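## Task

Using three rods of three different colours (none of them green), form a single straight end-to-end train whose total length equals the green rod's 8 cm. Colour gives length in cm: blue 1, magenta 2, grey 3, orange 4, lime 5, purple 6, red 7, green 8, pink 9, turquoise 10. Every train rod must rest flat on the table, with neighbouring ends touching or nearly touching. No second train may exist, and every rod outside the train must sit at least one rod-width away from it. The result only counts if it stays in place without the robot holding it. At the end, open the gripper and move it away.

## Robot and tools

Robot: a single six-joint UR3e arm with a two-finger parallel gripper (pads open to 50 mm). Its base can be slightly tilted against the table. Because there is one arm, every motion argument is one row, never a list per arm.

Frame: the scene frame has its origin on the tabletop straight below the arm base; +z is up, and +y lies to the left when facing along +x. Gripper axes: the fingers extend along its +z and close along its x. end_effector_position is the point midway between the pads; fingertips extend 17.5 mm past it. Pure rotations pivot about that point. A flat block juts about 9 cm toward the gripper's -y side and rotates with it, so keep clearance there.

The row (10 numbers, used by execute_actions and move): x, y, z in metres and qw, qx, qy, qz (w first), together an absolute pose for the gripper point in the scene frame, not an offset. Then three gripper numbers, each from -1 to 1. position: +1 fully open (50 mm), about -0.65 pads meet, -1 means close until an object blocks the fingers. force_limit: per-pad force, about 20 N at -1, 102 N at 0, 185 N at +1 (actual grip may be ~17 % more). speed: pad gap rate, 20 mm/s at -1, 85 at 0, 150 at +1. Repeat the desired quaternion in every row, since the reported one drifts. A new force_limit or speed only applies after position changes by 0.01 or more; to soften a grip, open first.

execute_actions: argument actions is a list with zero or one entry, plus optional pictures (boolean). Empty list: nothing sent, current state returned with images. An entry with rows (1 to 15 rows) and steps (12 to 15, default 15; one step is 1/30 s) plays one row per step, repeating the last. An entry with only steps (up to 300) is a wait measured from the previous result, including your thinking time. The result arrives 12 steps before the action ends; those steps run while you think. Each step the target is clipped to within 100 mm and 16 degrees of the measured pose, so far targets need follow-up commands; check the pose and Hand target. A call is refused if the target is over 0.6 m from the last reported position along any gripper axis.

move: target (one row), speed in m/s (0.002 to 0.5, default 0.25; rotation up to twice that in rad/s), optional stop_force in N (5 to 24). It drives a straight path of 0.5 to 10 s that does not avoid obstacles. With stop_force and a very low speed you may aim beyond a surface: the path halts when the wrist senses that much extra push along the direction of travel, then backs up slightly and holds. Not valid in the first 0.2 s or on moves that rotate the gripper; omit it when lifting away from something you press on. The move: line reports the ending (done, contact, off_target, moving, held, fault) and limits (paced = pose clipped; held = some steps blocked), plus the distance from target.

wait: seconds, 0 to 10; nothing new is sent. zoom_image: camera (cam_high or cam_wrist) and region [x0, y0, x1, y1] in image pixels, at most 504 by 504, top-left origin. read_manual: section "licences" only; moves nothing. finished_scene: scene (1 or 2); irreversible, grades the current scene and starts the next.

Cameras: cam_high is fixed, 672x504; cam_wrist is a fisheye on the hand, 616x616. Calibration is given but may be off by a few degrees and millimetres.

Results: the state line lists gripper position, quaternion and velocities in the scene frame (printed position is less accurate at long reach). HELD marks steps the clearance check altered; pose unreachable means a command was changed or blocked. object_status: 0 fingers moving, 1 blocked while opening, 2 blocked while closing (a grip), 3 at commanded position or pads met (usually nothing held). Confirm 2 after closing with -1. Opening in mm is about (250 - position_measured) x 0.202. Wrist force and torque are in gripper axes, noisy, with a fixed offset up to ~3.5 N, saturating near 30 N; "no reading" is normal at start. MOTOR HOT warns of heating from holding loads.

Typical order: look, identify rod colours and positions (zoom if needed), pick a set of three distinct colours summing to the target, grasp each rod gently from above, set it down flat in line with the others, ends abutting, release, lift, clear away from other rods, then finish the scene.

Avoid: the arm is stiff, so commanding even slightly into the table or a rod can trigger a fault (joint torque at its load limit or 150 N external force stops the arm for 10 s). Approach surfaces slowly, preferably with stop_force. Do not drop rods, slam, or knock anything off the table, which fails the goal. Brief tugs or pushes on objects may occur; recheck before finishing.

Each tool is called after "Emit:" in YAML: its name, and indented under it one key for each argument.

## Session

Emit:
execute_actions:
  actions: []

Scene clock: 0.00 s of 5100.00 s.
end_effector_position=(+0.1198, -0.5089, +0.3206) position_measured=3 object_status=3 end_effector_quat_wxyz=(+0.181, +0.196, +0.877, -0.399) end_effector_velocity=(-0.000, -0.000, +0.000) end_effector_angular_velocity=(-0.000, +0.001, -0.000)
Joint positions: [-2.211 -1.529  1.833 -2.359 -0.586 -2.937]
Joint velocities: [-0.     0.     0.    -0.001 -0.     0.   ]
Motor temperatures (°C, as the motors report them): [34 36 38 39 43 38]
Wrist force (N, on the end effector, along its own x y z axes, offset not removed): no reading
Wrist torque (N m, same axes, about the end effector's origin, offset not removed): no reading
Hand target: +0.120, -0.509, +0.321; +0.181, +0.196, +0.877, -0.399
camera_calibration (this result's frames):
cam_wrist: T_world_to_cam=[[-0.883346, 0.181723, -0.43206, 0.332234], [0.399492, 0.77403, -0.491206, 0.520687], [0.245164, -0.60651, -0.756334, 0.0500636], [0, 0, 0, 1]] pos_world=[0.0731932, -0.433038, 0.437174]

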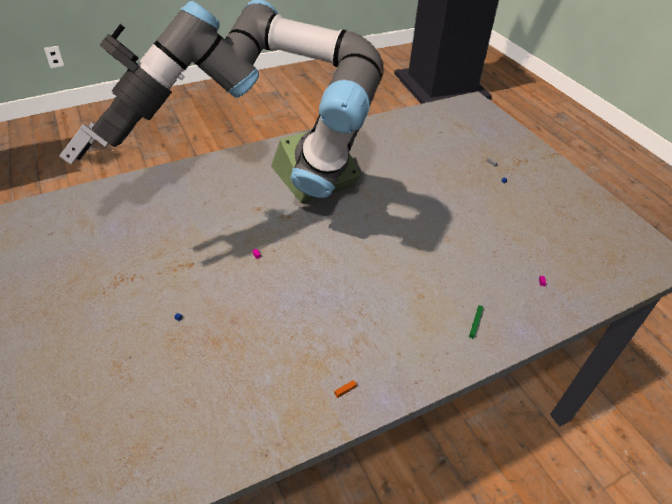

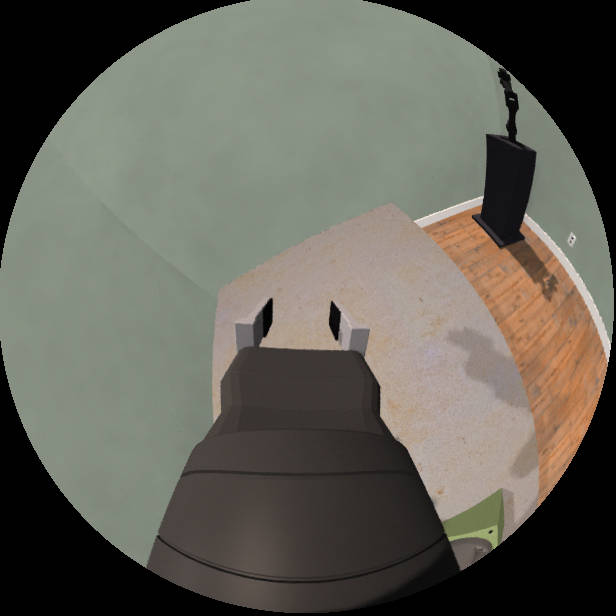

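Emit:
move:
  target: [0.3,-0.36,0.13,0,0,1,0,0.3,-0.7,0]
  speed: 0.4

Emit:
move:
  target: [0.545,-0.204,0.05,0,0,1,0,0.3,-0.7,0]
  speed: 0.3

Scene clock: 2.93 s of 5100.00 s.
end_effector_position=(+0.2997, -0.3596, +0.1303) position_measured=107 object_status=3 end_effector_quat_wxyz=(-0.000, -0.000, +1.000, -0.000) end_effector_velocity=(+0.001, -0.000, -0.001) end_effector_angular_velocity=(+0.012, +0.003, +0.000)
Joint positions: [-1.496 -1.388  1.304 -1.438 -1.082 -3.184]
Joint velocities: [ 0.007  0.018 -0.025  0.016 -0.003  0.002]
Motor temperatures (°C, as the motors report them): [34 36 38 39 43 38]
Wrist force (N, on the end effector, along its own x y z axes, offset not removed): [-1.5 1.5 -1.2]
Wrist torque (N m, same axes, about the end effector's origin, offset not removed): [0.27 0.25 0.05]
Hand target: +0.300, -0.360, +0.130; -0.000, -0.000, +1.000, +0.000
Off the commanded pose: 0.001 m, 0 deg.
Kept back: nothing.
move: done
camera_calibration (this result's frames):
cam_wrist: T_world_to_cam=[[-0.998581, -0.0504437, 0.017091, 0.274292], [-0.0451746, 0.972166, 0.229897, 0.350337], [-0.0282122, 0.228798, -0.973065, 0.363126], [0, 0, 0, 1]] pos_world=[0.299974, -0.409832, 0.268116]

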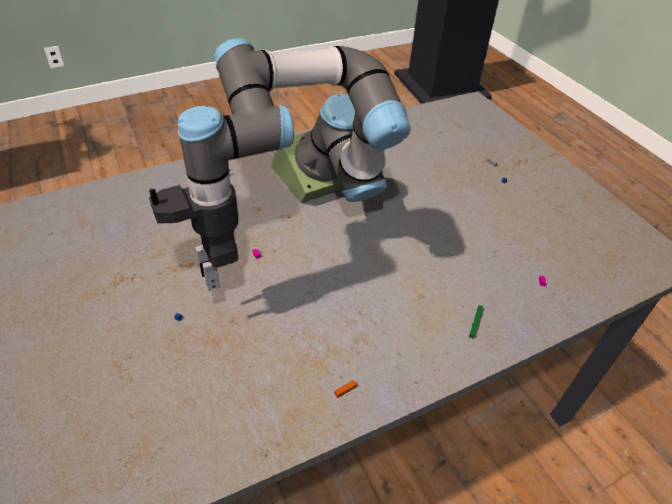

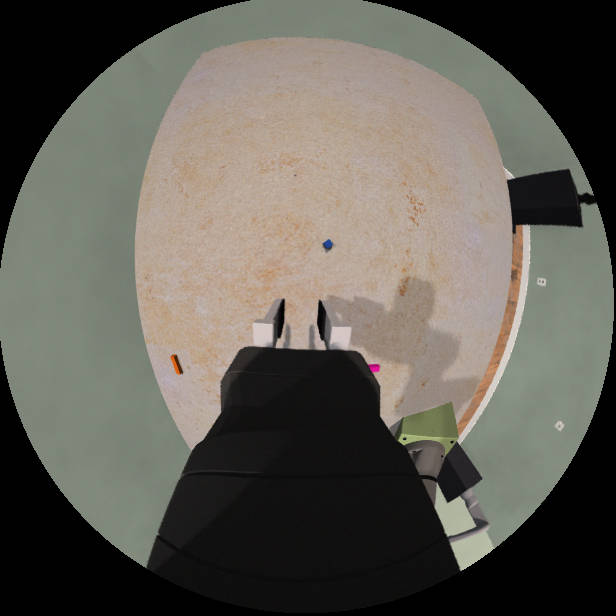

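Scene clock: 4.60 s of 5100.00 s.
end_effector_position=(+0.5445, -0.2038, +0.0500) position_measured=107 object_status=3 end_effector_quat_wxyz=(+0.000, -0.000, +1.000, -0.001) end_effector_velocity=(+0.002, -0.000, -0.001) end_effector_angular_velocity=(+0.008, +0.016, -0.002)
Joint positions: [-0.684 -1.096  0.825 -1.64  -1.208 -2.296]
Joint velocities: [ 0.006  0.038 -0.077  0.055 -0.007  0.001]
Motor temperatures (°C, as the motors report them): [34 36 38 39 43 38]
Wrist force (N, on the end effector, along its own x y z axes, offset not removed): [0.6 1.2 -1.2]
Wrist torque (N m, same axes, about the end effector's origin, offset not removed): [0.20 -0.06 0.01]
Hand target: +0.545, -0.204, +0.050; -0.000, -0.000, +1.000, -0.000
Off the commanded pose: 0.001 m, 0 deg.
Kept back: nothing.
move: done
camera_calibration (this result's frames):
cam_wrist: T_world_to_cam=[[-0.998586, -0.050682, 0.0160162, 0.528025], [-0.0456663, 0.972259, 0.229408, 0.228689], [-0.0271987, 0.228352, -0.973199, 0.255672], [0, 0, 0, 1]] pos_world=[0.544676, -0.253967, 0.187899]

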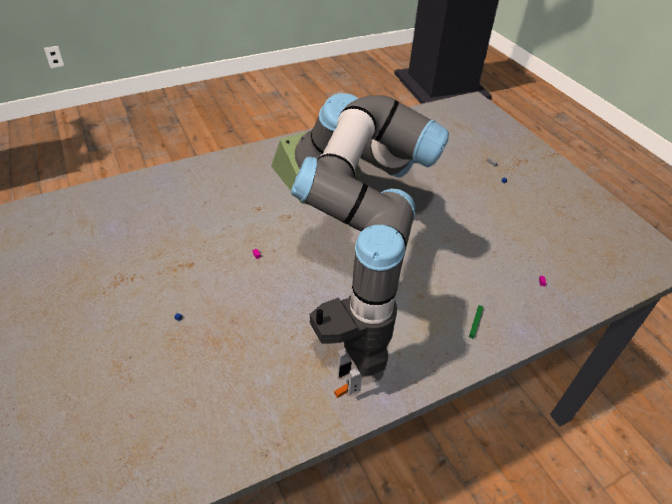

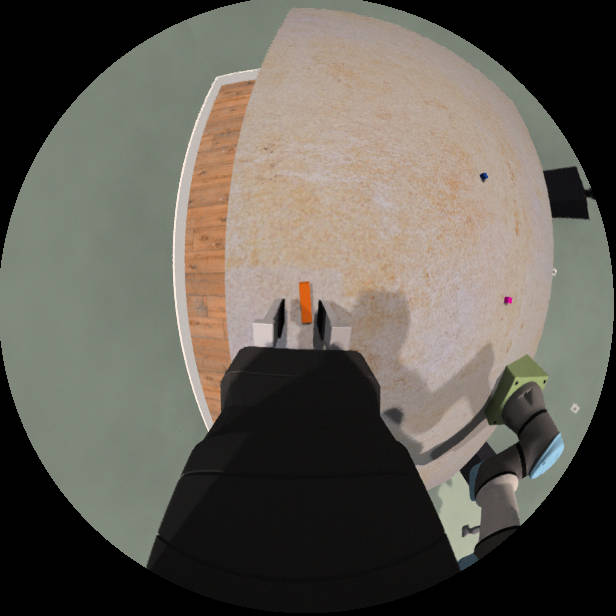

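Emit:
move:
  target: [0.541,-0.205,0.024,0,0,1,0,0.3,-0.7,0]
  speed: 0.06

Emit:
move:
  target: [0.541,-0.205,0.024,0,0,1,0,-1,-0.7,0]

Emit:
move:
  target: [0.52,-0.15,0.07,0,0,1,0,-1,-0.7,0]
  speed: 0.2

Emit:
move:
  target: [0.4,0.25,0.07,0,-0.5,0.866,0,-1,-0.7,0]
  speed: 0.35

Emit:
move:
  target: [0.065,0.455,0.045,0,-0.766,0.643,0,-1,-0.7,0]
  speed: 0.3

Emit:
zoom_image:
  camera: "cam_wrist"
  region: [200,160,400,360]

Scene clock: 6.40 s of 5100.00 s.
end_effector_position=(+0.5410, -0.2050, +0.0241) position_measured=107 object_status=3 end_effector_quat_wxyz=(-0.000, -0.000, +1.000, +0.000) end_effector_velocity=(-0.001, -0.001, -0.003) end_effector_angular_velocity=(+0.000, +0.001, -0.001)
Joint positions: [-0.669 -1.076  0.913 -1.751 -1.212 -2.282]
Joint velocities: [ 0.     0.003  0.008 -0.01  -0.     0.001]
Motor temperatures (°C, as the motors report them): [34 36 38 39 43 38]
Wrist force (N, on the end effector, along its own x y z axes, offset not removed): [-1.8 0.9 -1.1]
Wrist torque (N m, same axes, about the end effector's origin, offset not removed): [0.14 0.29 0.05]
Hand target: +0.541, -0.205, +0.024; -0.000, -0.000, +1.000, -0.000
Off the commanded pose: 0.000 m, 0 deg.
Kept back: nothing.
move: done
camera_calibration (this result's frames):
cam_wrist: T_world_to_cam=[[-0.998584, -0.0503886, 0.0170604, 0.524886], [-0.0451037, 0.971971, 0.230732, 0.235228], [-0.0282085, 0.229636, -0.972868, 0.231465], [0, 0, 0, 1]] pos_world=[0.541281, -0.255339, 0.161955]

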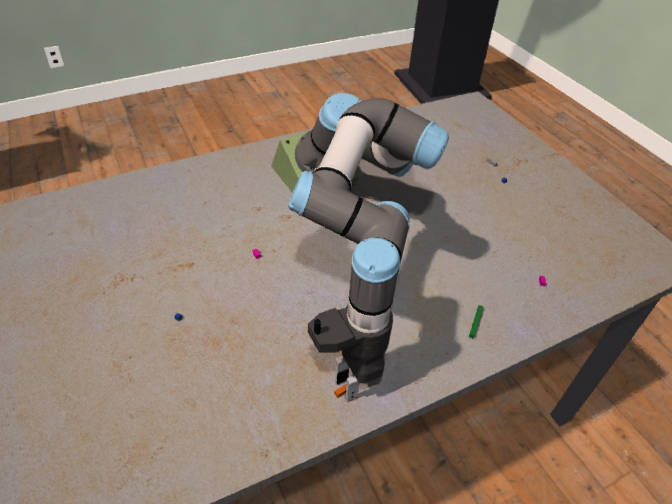

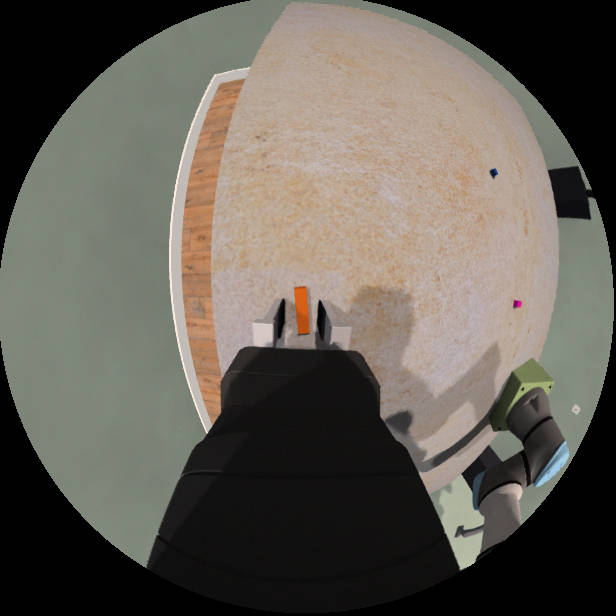

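Scene clock: 7.10 s of 5100.00 s.
end_effector_position=(+0.5410, -0.2050, +0.0240) position_measured=204 object_status=2 end_effector_quat_wxyz=(+0.000, -0.000, +1.000, -0.000) end_effector_velocity=(-0.001, -0.000, -0.000) end_effector_angular_velocity=(+0.000, +0.002, -0.001)
Joint positions: [-0.669 -1.076  0.913 -1.752 -1.212 -2.281]
Joint velocities: [-0.     0.001  0.     0.001 -0.001  0.   ]
Motor temperatures (°C, as the motors report them): [34 36 38 39 43 38]
Wrist force (N, on the end effector, along its own x y z axes, offset not removed): [-0.3 0.6 -1.8]
Wrist torque (N m, same axes, about the end effector's origin, offset not removed): [-0.05 0.04 -0.03]
Hand target: +0.541, -0.205, +0.024; -0.000, +0.000, +1.000, +0.000
Off the commanded pose: 0.000 m, 0 deg.
Kept back: nothing.
move: done
camera_calibration (this result's frames):
cam_wrist: T_world_to_cam=[[-0.998586, -0.0503977, 0.0169155, 0.524904], [-0.0451495, 0.971999, 0.230608, 0.235339], [-0.028064, 0.229518, -0.9729, 0.231268], [0, 0, 0, 1]] pos_world=[0.541278, -0.255376, 0.161851]

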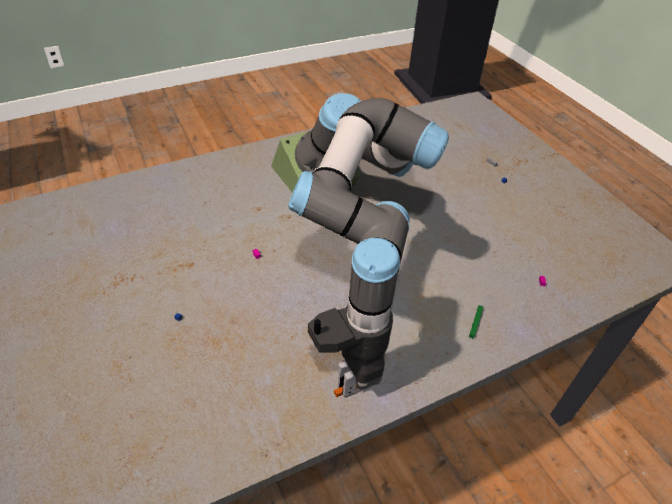

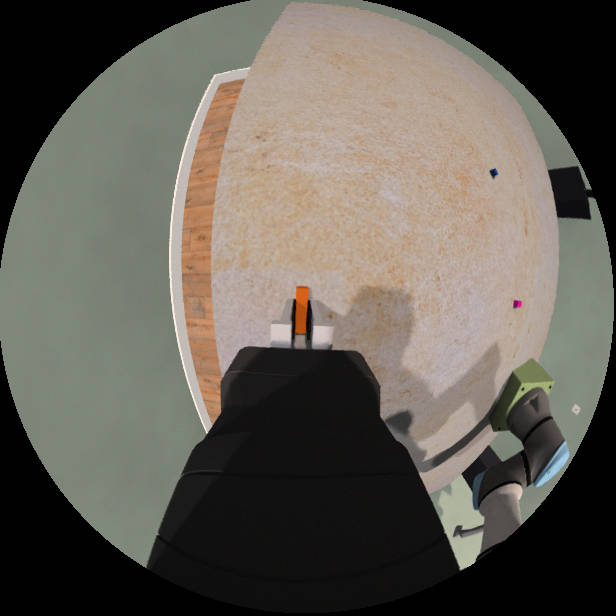

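Scene clock: 8.07 s of 5100.00 s.
end_effector_position=(+0.5200, -0.1501, +0.0699) position_measured=204 object_status=2 end_effector_quat_wxyz=(-0.000, +0.000, +1.000, +0.000) end_effector_velocity=(-0.001, +0.002, -0.000) end_effector_angular_velocity=(+0.004, -0.001, -0.001)
Joint positions: [-0.64  -1.343  1.139 -1.721 -1.223 -2.252]
Joint velocities: [ 0.    -0.006  0.009 -0.001  0.003  0.   ]
Motor temperatures (°C, as the motors report them): [34 36 38 39 43 38]
Wrist force (N, on the end effector, along its own x y z axes, offset not removed): [-2.0 2.3 1.5]
Wrist torque (N m, same axes, about the end effector's origin, offset not removed): [0.28 0.30 0.15]
Hand target: +0.520, -0.150, +0.070; -0.000, -0.000, +1.000, -0.000
Off the commanded pose: 0.000 m, 0 deg.
Kept back: nothing.
move: done
camera_calibration (this result's frames):
cam_wrist: T_world_to_cam=[[-0.998581, -0.0503705, 0.0172859, 0.505848], [-0.0450316, 0.971952, 0.230826, 0.17036], [-0.0284279, 0.22972, -0.972841, 0.262931], [0, 0, 0, 1]] pos_world=[0.520277, -0.200503, 0.207723]

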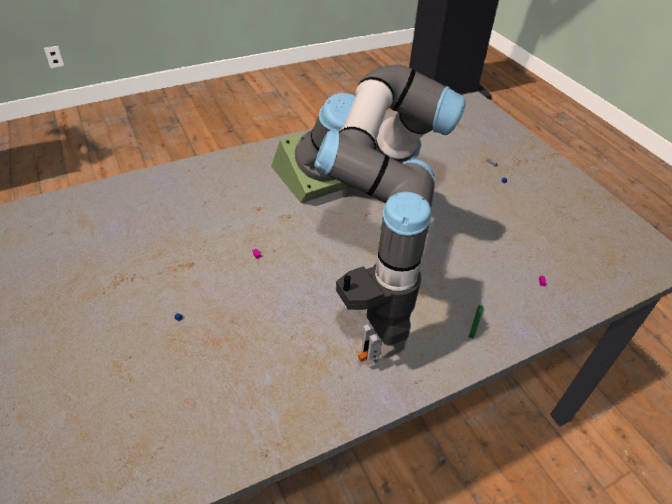

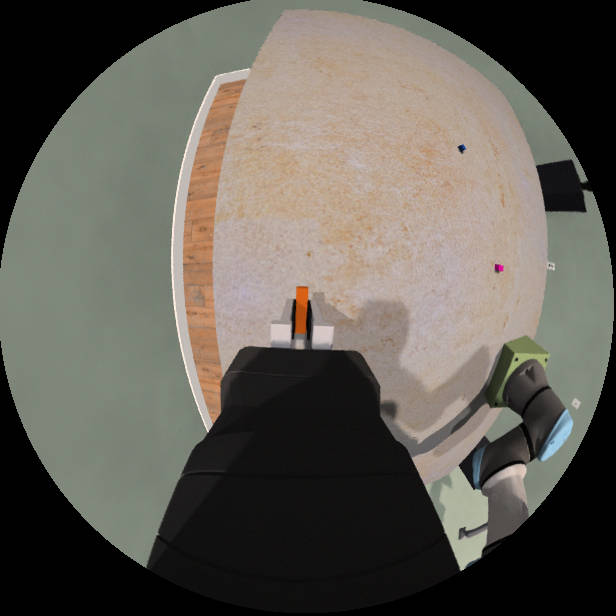

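Scene clock: 10.20 s of 5100.00 s.
end_effector_position=(+0.3995, +0.2496, +0.0703) position_measured=204 object_status=2 end_effector_quat_wxyz=(-0.000, -0.500, +0.866, -0.000) end_effector_velocity=(+0.000, +0.001, +0.000) end_effector_angular_velocity=(-0.005, +0.001, +0.002)
Joint positions: [ 0.564 -1.511  1.633 -2.152 -1.754 -2.202]
Joint velocities: [ 0.007  0.01  -0.014  0.009 -0.007  0.005]
Motor temperatures (°C, as the motors report them): [34 36 38 39 43 38]
Wrist force (N, on the end effector, along its own x y z axes, offset not removed): [-1.7 1.0 0.0]
Wrist torque (N m, same axes, about the end effector's origin, offset not removed): [0.22 0.29 0.10]
Hand target: +0.400, +0.250, +0.070; -0.000, -0.500, +0.866, -0.001
Off the commanded pose: 0.001 m, 0 deg.
Kept back: nothing.
move: done
camera_calibration (this result's frames):
cam_wrist: T_world_to_cam=[[-0.455275, -0.89018, 0.0174616, 0.398241], [-0.864598, 0.446704, 0.230057, 0.234963], [-0.212592, 0.089642, -0.97302, 0.276628], [0, 0, 0, 1]] pos_world=[0.443267, 0.22475, 0.208156]

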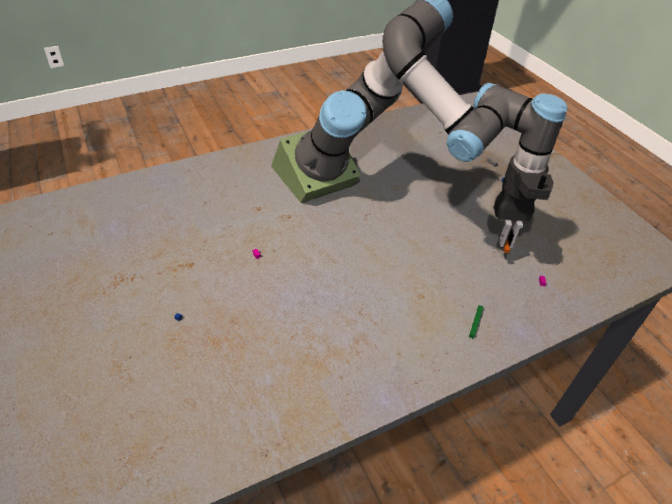

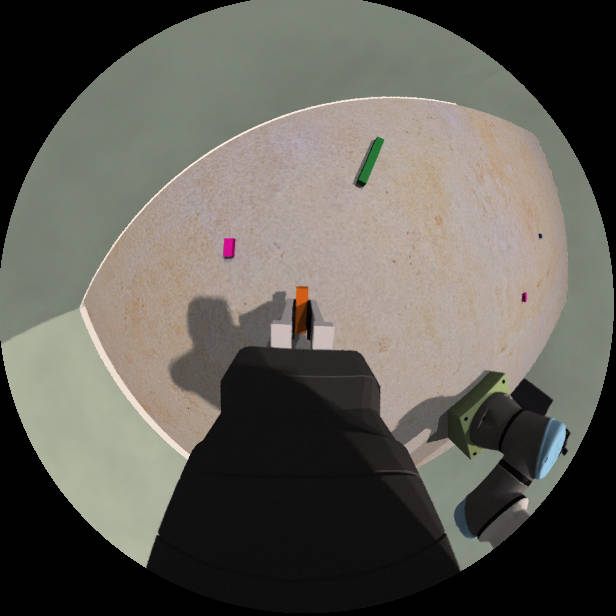

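Scene clock: 12.13 s of 5100.00 s.
end_effector_position=(+0.0650, +0.4543, +0.0452) position_measured=204 object_status=2 end_effector_quat_wxyz=(-0.001, +0.766, -0.643, +0.000) end_effector_velocity=(-0.001, +0.002, -0.000) end_effector_angular_velocity=(-0.009, -0.001, +0.000)
Joint positions: [ 1.545 -0.842  1.39  -2.223 -2.053 -1.901]
Joint velocities: [ 0.003  0.015 -0.03   0.026 -0.003  0.007]
Motor temperatures (°C, as the motors report them): [34 36 38 39 43 38]
Wrist force (N, on the end effector, along its own x y z axes, offset not removed): [-2.6 1.9 -0.7]
Wrist torque (N m, same axes, about the end effector's origin, offset not removed): [0.28 0.53 0.12]
Hand target: +0.065, +0.454, +0.045; -0.000, +0.766, -0.643, +0.001
Off the commanded pose: 0.001 m, 0 deg.
Kept back: nothing.
move: done
camera_calibration (this result's frames):
cam_wrist: T_world_to_cam=[[0.222906, -0.974698, 0.0166179, 0.422953], [-0.949627, -0.213257, 0.229628, 0.165397], [-0.220275, -0.0669663, -0.973136, 0.234389], [0, 0, 0, 1]] pos_world=[0.114417, 0.46322, 0.183084]

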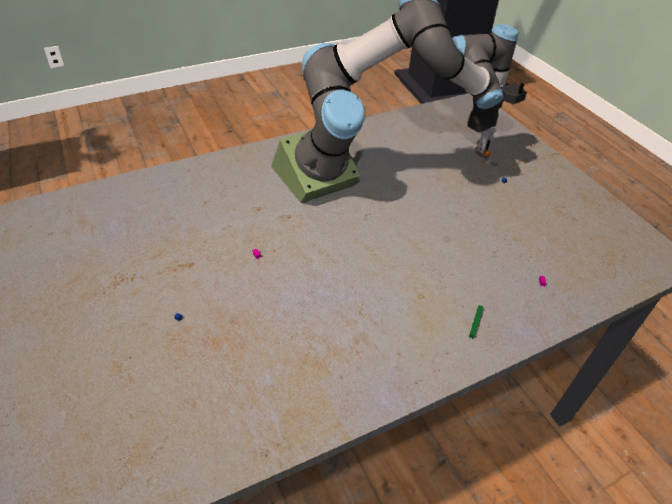

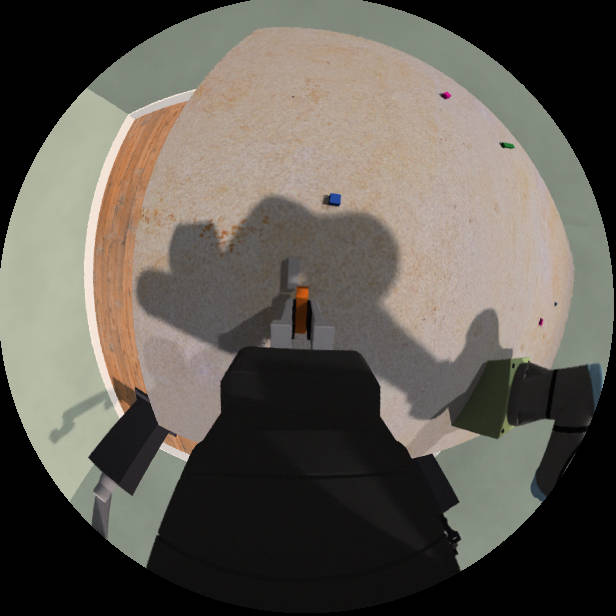

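Region (200, 160, 400, 360) of cam_wrist's 616x616 image, scaled by 2.520, with more detail than that image has.

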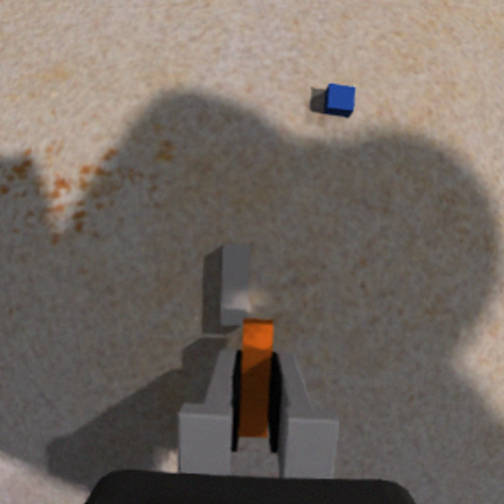

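Emit:
move:
  target: [0.0546,0.4618,0.042,0,-0.766,0.643,0,-1,-0.7,0]
  speed: 0.08

Emit:
move:
  target: [0.0546,0.4618,0.027,0,-0.766,0.643,0,-1,-0.7,0]
  speed: 0.04

Emit:
zoom_image:
  camera: "cam_wrist"
  region: [240,220,370,350]

Scene clock: 13.40 s of 5100.00 s.
end_effector_position=(+0.0547, +0.4617, +0.0420) position_measured=204 object_status=2 end_effector_quat_wxyz=(-0.000, +0.766, -0.643, -0.000) end_effector_velocity=(-0.001, +0.001, -0.000) end_effector_angular_velocity=(-0.002, -0.000, +0.000)
Joint positions: [ 1.564 -0.795  1.336 -2.204 -2.054 -1.879]
Joint velocities: [ 0.002  0.007 -0.01   0.006 -0.001  0.003]
Motor temperatures (°C, as the motors report them): [34 36 38 39 43 38]
Wrist force (N, on the end effector, along its own x y z axes, offset not removed): [-1.7 2.7 0.7]
Wrist torque (N m, same axes, about the end effector's origin, offset not removed): [0.54 0.25 0.06]
Hand target: +0.055, +0.462, +0.042; -0.000, +0.766, -0.643, +0.000
Off the commanded pose: 0.000 m, 0 deg.
Kept back: nothing.
move: done
camera_calibration (this result's frames):
cam_wrist: T_world_to_cam=[[0.222664, -0.97475, 0.0168458, 0.432532], [-0.949464, -0.212902, 0.230631, 0.15773], [-0.221221, -0.0673477, -0.972895, 0.22976], [0, 0, 0, 1]] pos_world=[0.104277, 0.470666, 0.179868]

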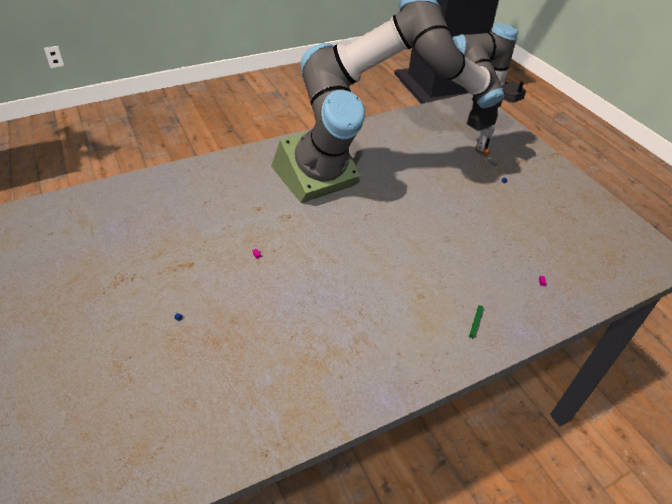

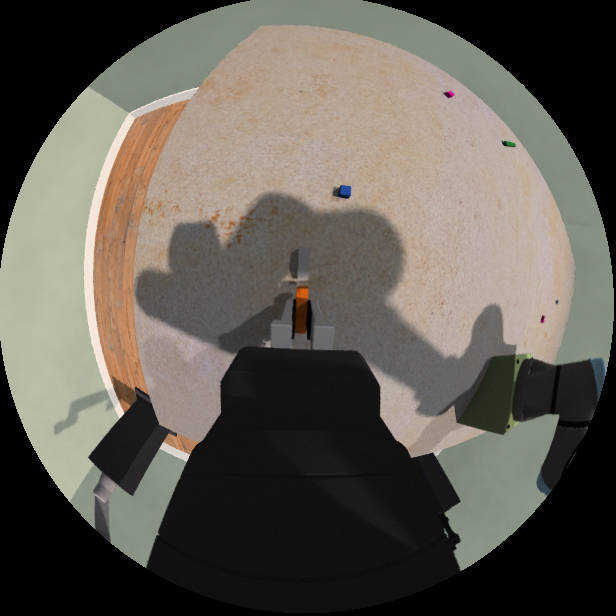

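Scene clock: 14.20 s of 5100.00 s.
end_effector_position=(+0.0546, +0.4618, +0.0272) position_measured=204 object_status=2 end_effector_quat_wxyz=(+0.000, +0.766, -0.643, +0.000) end_effector_velocity=(-0.000, -0.000, -0.002) end_effector_angular_velocity=(-0.001, +0.001, +0.001)
Joint positions: [ 1.549 -0.766  1.355 -2.261 -2.053 -1.896]
Joint velocities: [-0.002  0.004  0.003 -0.006  0.001 -0.002]
Motor temperatures (°C, as the motors report them): [34 36 38 39 43 38]
Wrist force (N, on the end effector, along its own x y z axes, offset not removed): [0.0 0.7 0.0]
Wrist torque (N m, same axes, about the end effector's origin, offset not removed): [0.14 0.06 0.14]
Hand target: +0.055, +0.462, +0.027; +0.000, +0.766, -0.643, -0.000
Off the commanded pose: 0.000 m, 0 deg.
Kept back: nothing.
move: done
camera_calibration (this result's frames):
cam_wrist: T_world_to_cam=[[0.222633, -0.974754, 0.0169836, 0.432911], [-0.949462, -0.212837, 0.230701, 0.161036], [-0.221262, -0.0674869, -0.972877, 0.215328], [0, 0, 0, 1]] pos_world=[0.104161, 0.470788, 0.164984]

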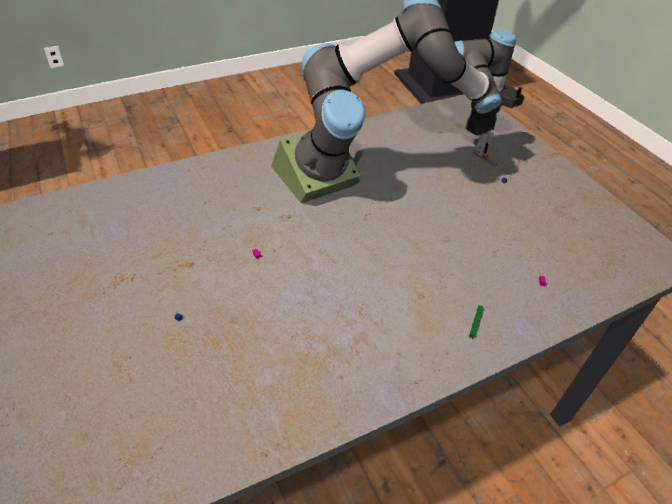

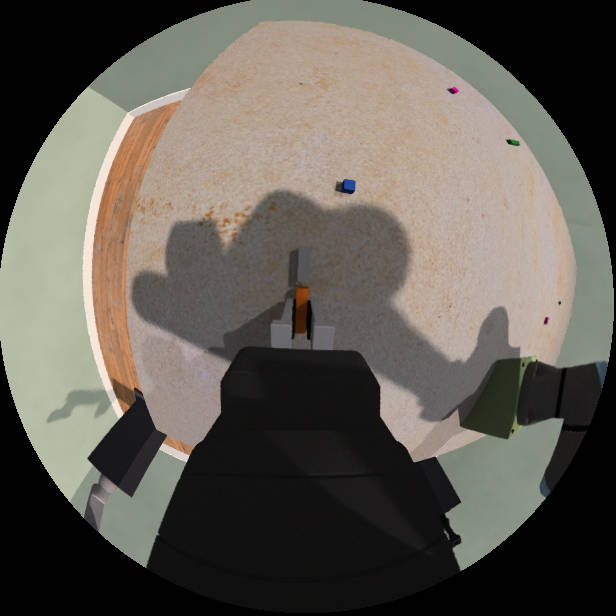

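Region (240, 220, 370, 350) of cam_wrist's 616x616 image, scaled by 3.877, with more detail than that image has.

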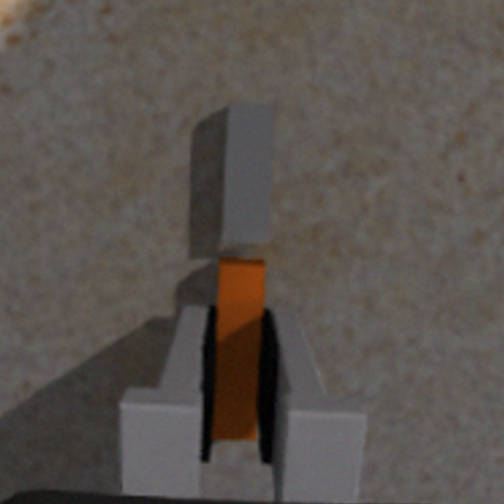

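Emit:
move:
  target: [0.0596,0.462,0.025,0,-0.766,0.643,0,-1,-0.7,0]
  speed: 0.015

Emit:
move:
  target: [0.0596,0.462,0.025,0,-0.766,0.643,0,0.3,-0.7,0]

Emit:
move:
  target: [0.065,0.463,0.05,0,-0.766,0.643,0,0.3,-0.7,0]
  speed: 0.1

Emit:
move:
  target: [0.172,0.443,0.045,0,-0.766,0.643,0,0.3,-0.7,0]
  speed: 0.2

Emit:
move:
  target: [0.172,0.443,0.027,0,-0.766,0.643,0,0.3,-0.7,0]
  speed: 0.05

Emit:
zoom_image:
  camera: "cam_wrist"
  region: [250,260,350,360]

Scene clock: 15.73 s of 5100.00 s.
end_effector_position=(+0.0594, +0.4620, +0.0251) position_measured=204 object_status=2 end_effector_quat_wxyz=(+0.000, +0.766, -0.643, +0.000) end_effector_velocity=(+0.002, +0.000, -0.001) end_effector_angular_velocity=(+0.001, -0.000, -0.000)
Joint positions: [ 1.537 -0.768  1.359 -2.269 -2.051 -1.91 ]
Joint velocities: [-0.004  0.     0.002 -0.005  0.    -0.005]
Motor temperatures (°C, as the motors report them): [34 36 38 39 43 38]
Wrist force (N, on the end effector, along its own x y z axes, offset not removed): [-4.1 2.4 -1.7]
Wrist torque (N m, same axes, about the end effector's origin, offset not removed): [0.38 0.71 0.07]
Hand target: +0.060, +0.462, +0.025; +0.000, +0.766, -0.643, -0.000
Off the commanded pose: 0.000 m, 0 deg.
Kept back: nothing.
move: done
camera_calibration (this result's frames):
cam_wrist: T_world_to_cam=[[0.222636, -0.974754, 0.0169651, 0.432073], [-0.949464, -0.212844, 0.230686, 0.166166], [-0.221251, -0.0674666, -0.97288, 0.214361], [0, 0, 0, 1]] pos_world=[0.109001, 0.470994, 0.162885]

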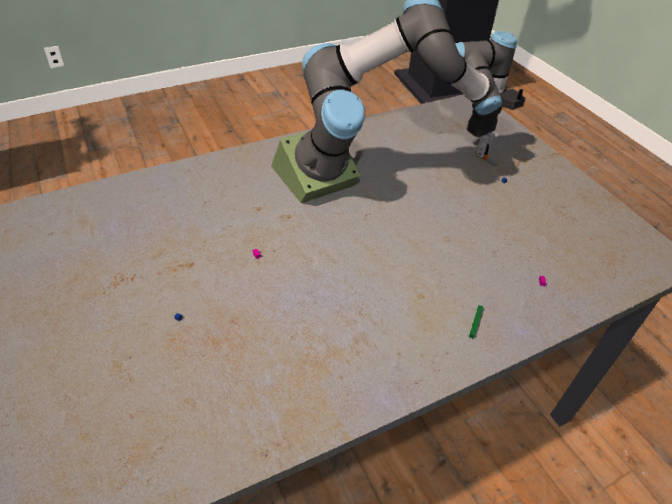

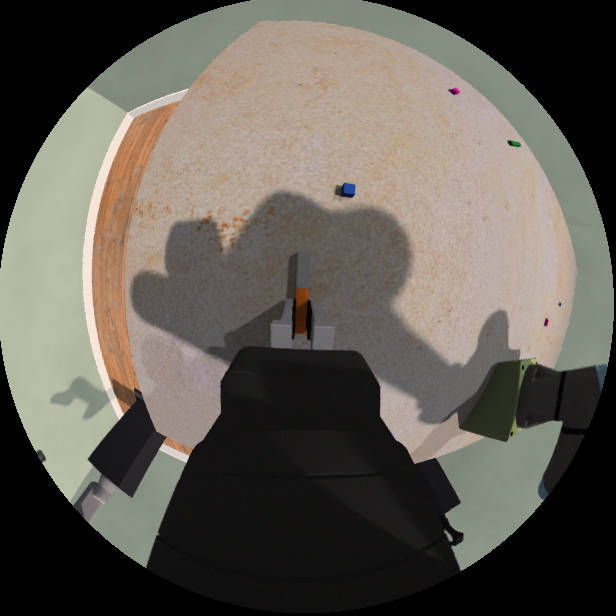

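Scene clock: 16.43 s of 5100.00 s.
end_effector_position=(+0.0596, +0.4620, +0.0250) position_measured=107 object_status=3 end_effector_quat_wxyz=(-0.000, +0.766, -0.643, -0.000) end_effector_velocity=(+0.000, +0.000, +0.000) end_effector_angular_velocity=(+0.001, +0.000, -0.001)
Joint positions: [ 1.537 -0.768  1.359 -2.27  -2.051 -1.91 ]
Joint velocities: [-0.     0.    -0.    -0.001  0.    -0.   ]
Motor temperatures (°C, as the motors report them): [34 36 38 39 43 38]
Wrist force (N, on the end effector, along its own x y z axes, offset not removed): [-2.0 0.9 0.0]
Wrist torque (N m, same axes, about the end effector's origin, offset not removed): [0.16 0.37 0.14]
Hand target: +0.060, +0.462, +0.025; +0.000, +0.766, -0.643, -0.000
Off the commanded pose: 0.000 m, 0 deg.
Kept back: nothing.
move: done
camera_calibration (this result's frames):
cam_wrist: T_world_to_cam=[[0.222648, -0.974752, 0.016937, 0.432039], [-0.949463, -0.212864, 0.230672, 0.166337], [-0.221242, -0.0674397, -0.972884, 0.214324], [0, 0, 0, 1]] pos_world=[0.109156, 0.470992, 0.162826]

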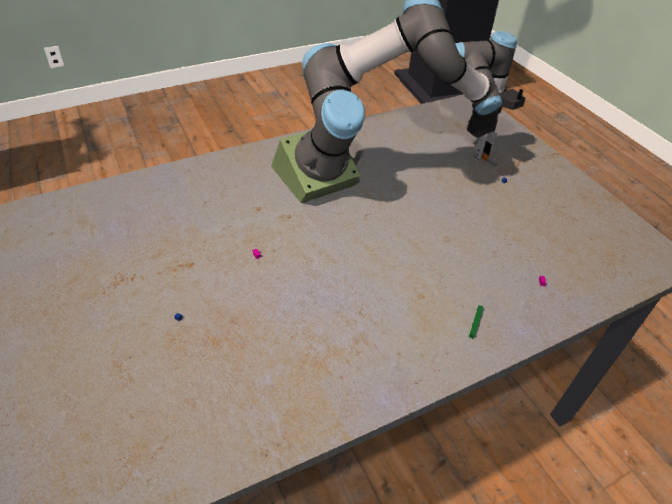

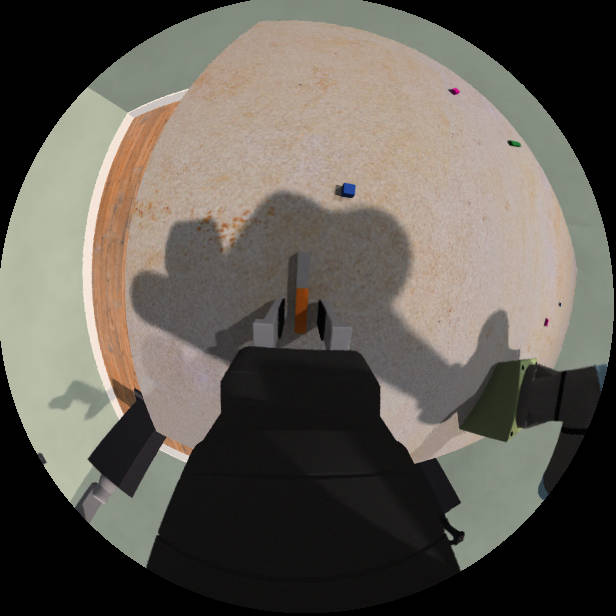

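Scene clock: 17.27 s of 5100.00 s.
end_effector_position=(+0.0650, +0.4630, +0.0498) position_measured=107 object_status=3 end_effector_quat_wxyz=(-0.000, +0.766, -0.643, -0.000) end_effector_velocity=(-0.000, +0.000, +0.002) end_effector_angular_velocity=(-0.001, +0.001, +0.000)
Joint positions: [ 1.553 -0.818  1.319 -2.171 -2.053 -1.892]
Joint velocities: [ 0.002 -0.002 -0.005  0.009  0.001  0.002]
Motor temperatures (°C, as the motors report them): [34 36 38 39 43 38]
Wrist force (N, on the end effector, along its own x y z axes, offset not removed): [-2.2 2.5 -1.0]
Wrist torque (N m, same axes, about the end effector's origin, offset not removed): [0.42 0.38 0.06]
Hand target: +0.065, +0.463, +0.050; -0.000, +0.766, -0.643, +0.000
Off the commanded pose: 0.000 m, 0 deg.
Kept back: nothing.
move: done
camera_calibration (this result's frames):
cam_wrist: T_world_to_cam=[[0.222662, -0.97475, 0.0168538, 0.431401], [-0.949465, -0.212898, 0.23063, 0.165945], [-0.221218, -0.0673546, -0.972896, 0.239697], [0, 0, 0, 1]] pos_world=[0.114528, 0.471982, 0.187658]

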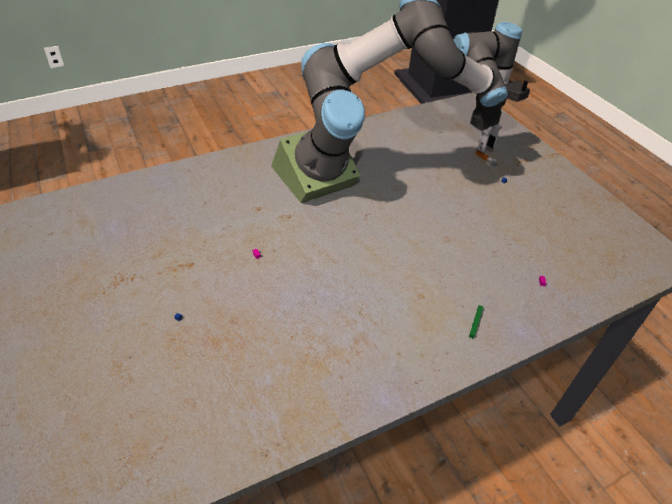

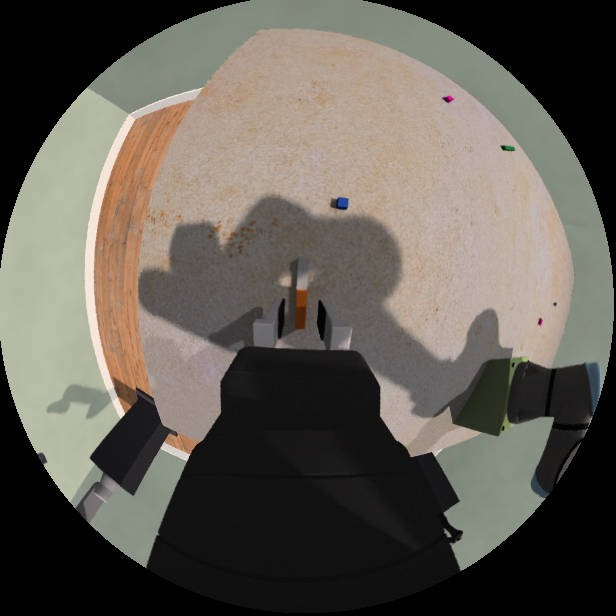

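Scene clock: 18.33 s of 5100.00 s.
end_effector_position=(+0.1718, +0.4432, +0.0450) position_measured=107 object_status=3 end_effector_quat_wxyz=(+0.000, +0.766, -0.643, -0.000) end_effector_velocity=(+0.002, +0.000, +0.000) end_effector_angular_velocity=(+0.004, +0.001, -0.000)
Joint positions: [ 1.319 -0.984  1.428 -2.23  -2.016 -2.15 ]
Joint velocities: [-0.005 -0.004  0.002 -0.004  0.003 -0.007]
Motor temperatures (°C, as the motors report them): [34 36 38 39 43 38]
Wrist force (N, on the end effector, along its own x y z axes, offset not removed): [-0.9 2.0 -1.7]
Wrist torque (N m, same axes, about the end effector's origin, offset not removed): [0.30 0.19 -0.03]
Hand target: +0.172, +0.443, +0.045; +0.000, +0.766, -0.643, -0.000
Off the commanded pose: 0.000 m, 0 deg.
Kept back: nothing.
move: done
camera_calibration (this result's frames):
cam_wrist: T_world_to_cam=[[0.222564, -0.974769, 0.0170453, 0.388388], [-0.949436, -0.212742, 0.230896, 0.264163], [-0.221444, -0.0675725, -0.972829, 0.257413], [0, 0, 0, 1]] pos_world=[0.221367, 0.452181, 0.182805]

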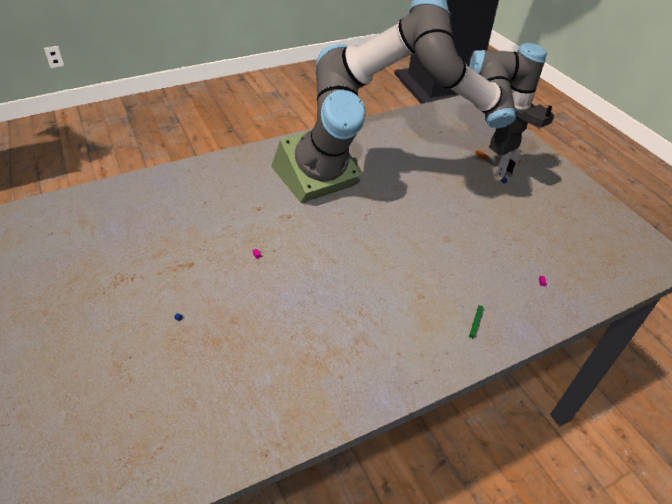

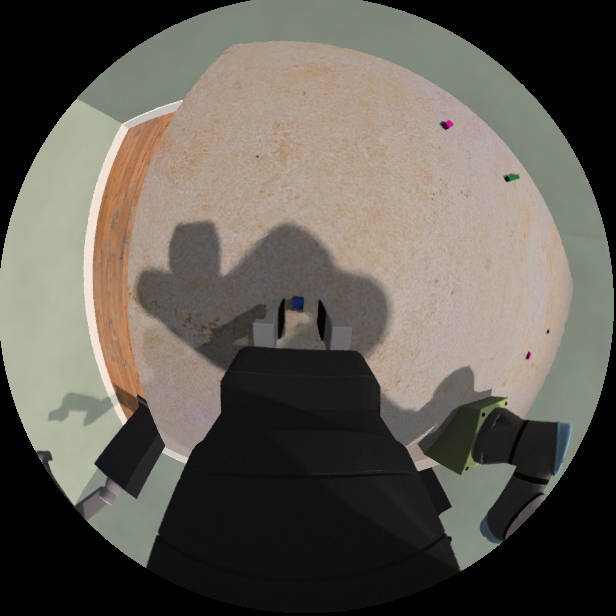

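Scene clock: 19.13 s of 5100.00 s.
end_effector_position=(+0.1720, +0.4430, +0.0272) position_measured=107 object_status=3 end_effector_quat_wxyz=(+0.000, +0.766, -0.643, +0.000) end_effector_velocity=(-0.000, -0.000, -0.003) end_effector_angular_velocity=(-0.001, +0.001, +0.000)
Joint positions: [ 1.3   -0.949  1.454 -2.3   -2.012 -2.171]
Joint velocities: [-0.003  0.006  0.003 -0.009  0.001 -0.003]
Motor temperatures (°C, as the motors report them): [34 36 38 39 43 38]
Wrist force (N, on the end effector, along its own x y z axes, offset not removed): [0.6 0.0 0.5]
Wrist torque (N m, same axes, about the end effector's origin, offset not removed): [0.03 -0.10 0.03]
Hand target: +0.172, +0.443, +0.027; +0.000, +0.766, -0.643, -0.000
Off the commanded pose: 0.000 m, 0 deg.
Kept back: nothing.
move: done
camera_calibration (this result's frames):
cam_wrist: T_world_to_cam=[[0.222627, -0.974756, 0.0169899, 0.388452], [-0.949458, -0.212828, 0.230726, 0.268481], [-0.221285, -0.067497, -0.97287, 0.240072], [0, 0, 0, 1]] pos_world=[0.221555, 0.45199, 0.165013]

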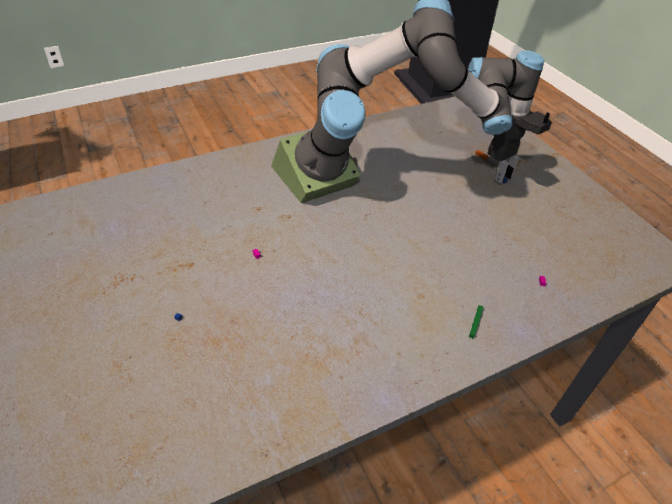

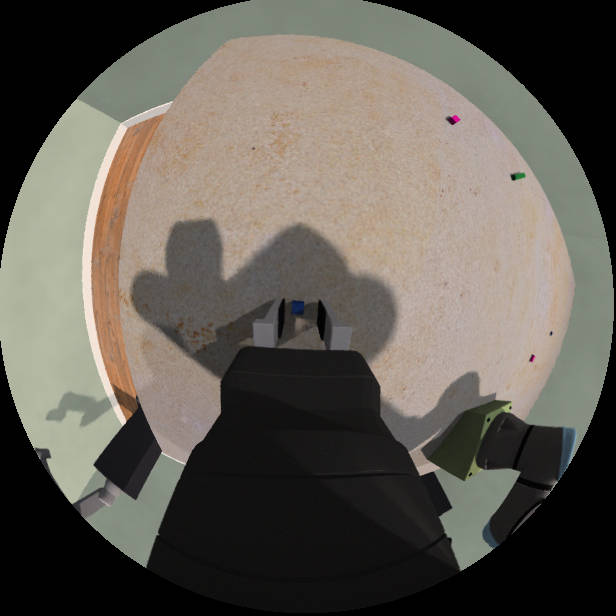

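Region (250, 260, 350, 360) of cam_wrist's 616x616 image, scaled by 5.040, with more detail than that image has.

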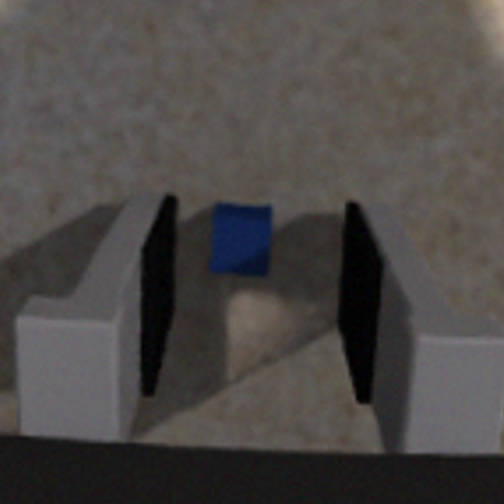

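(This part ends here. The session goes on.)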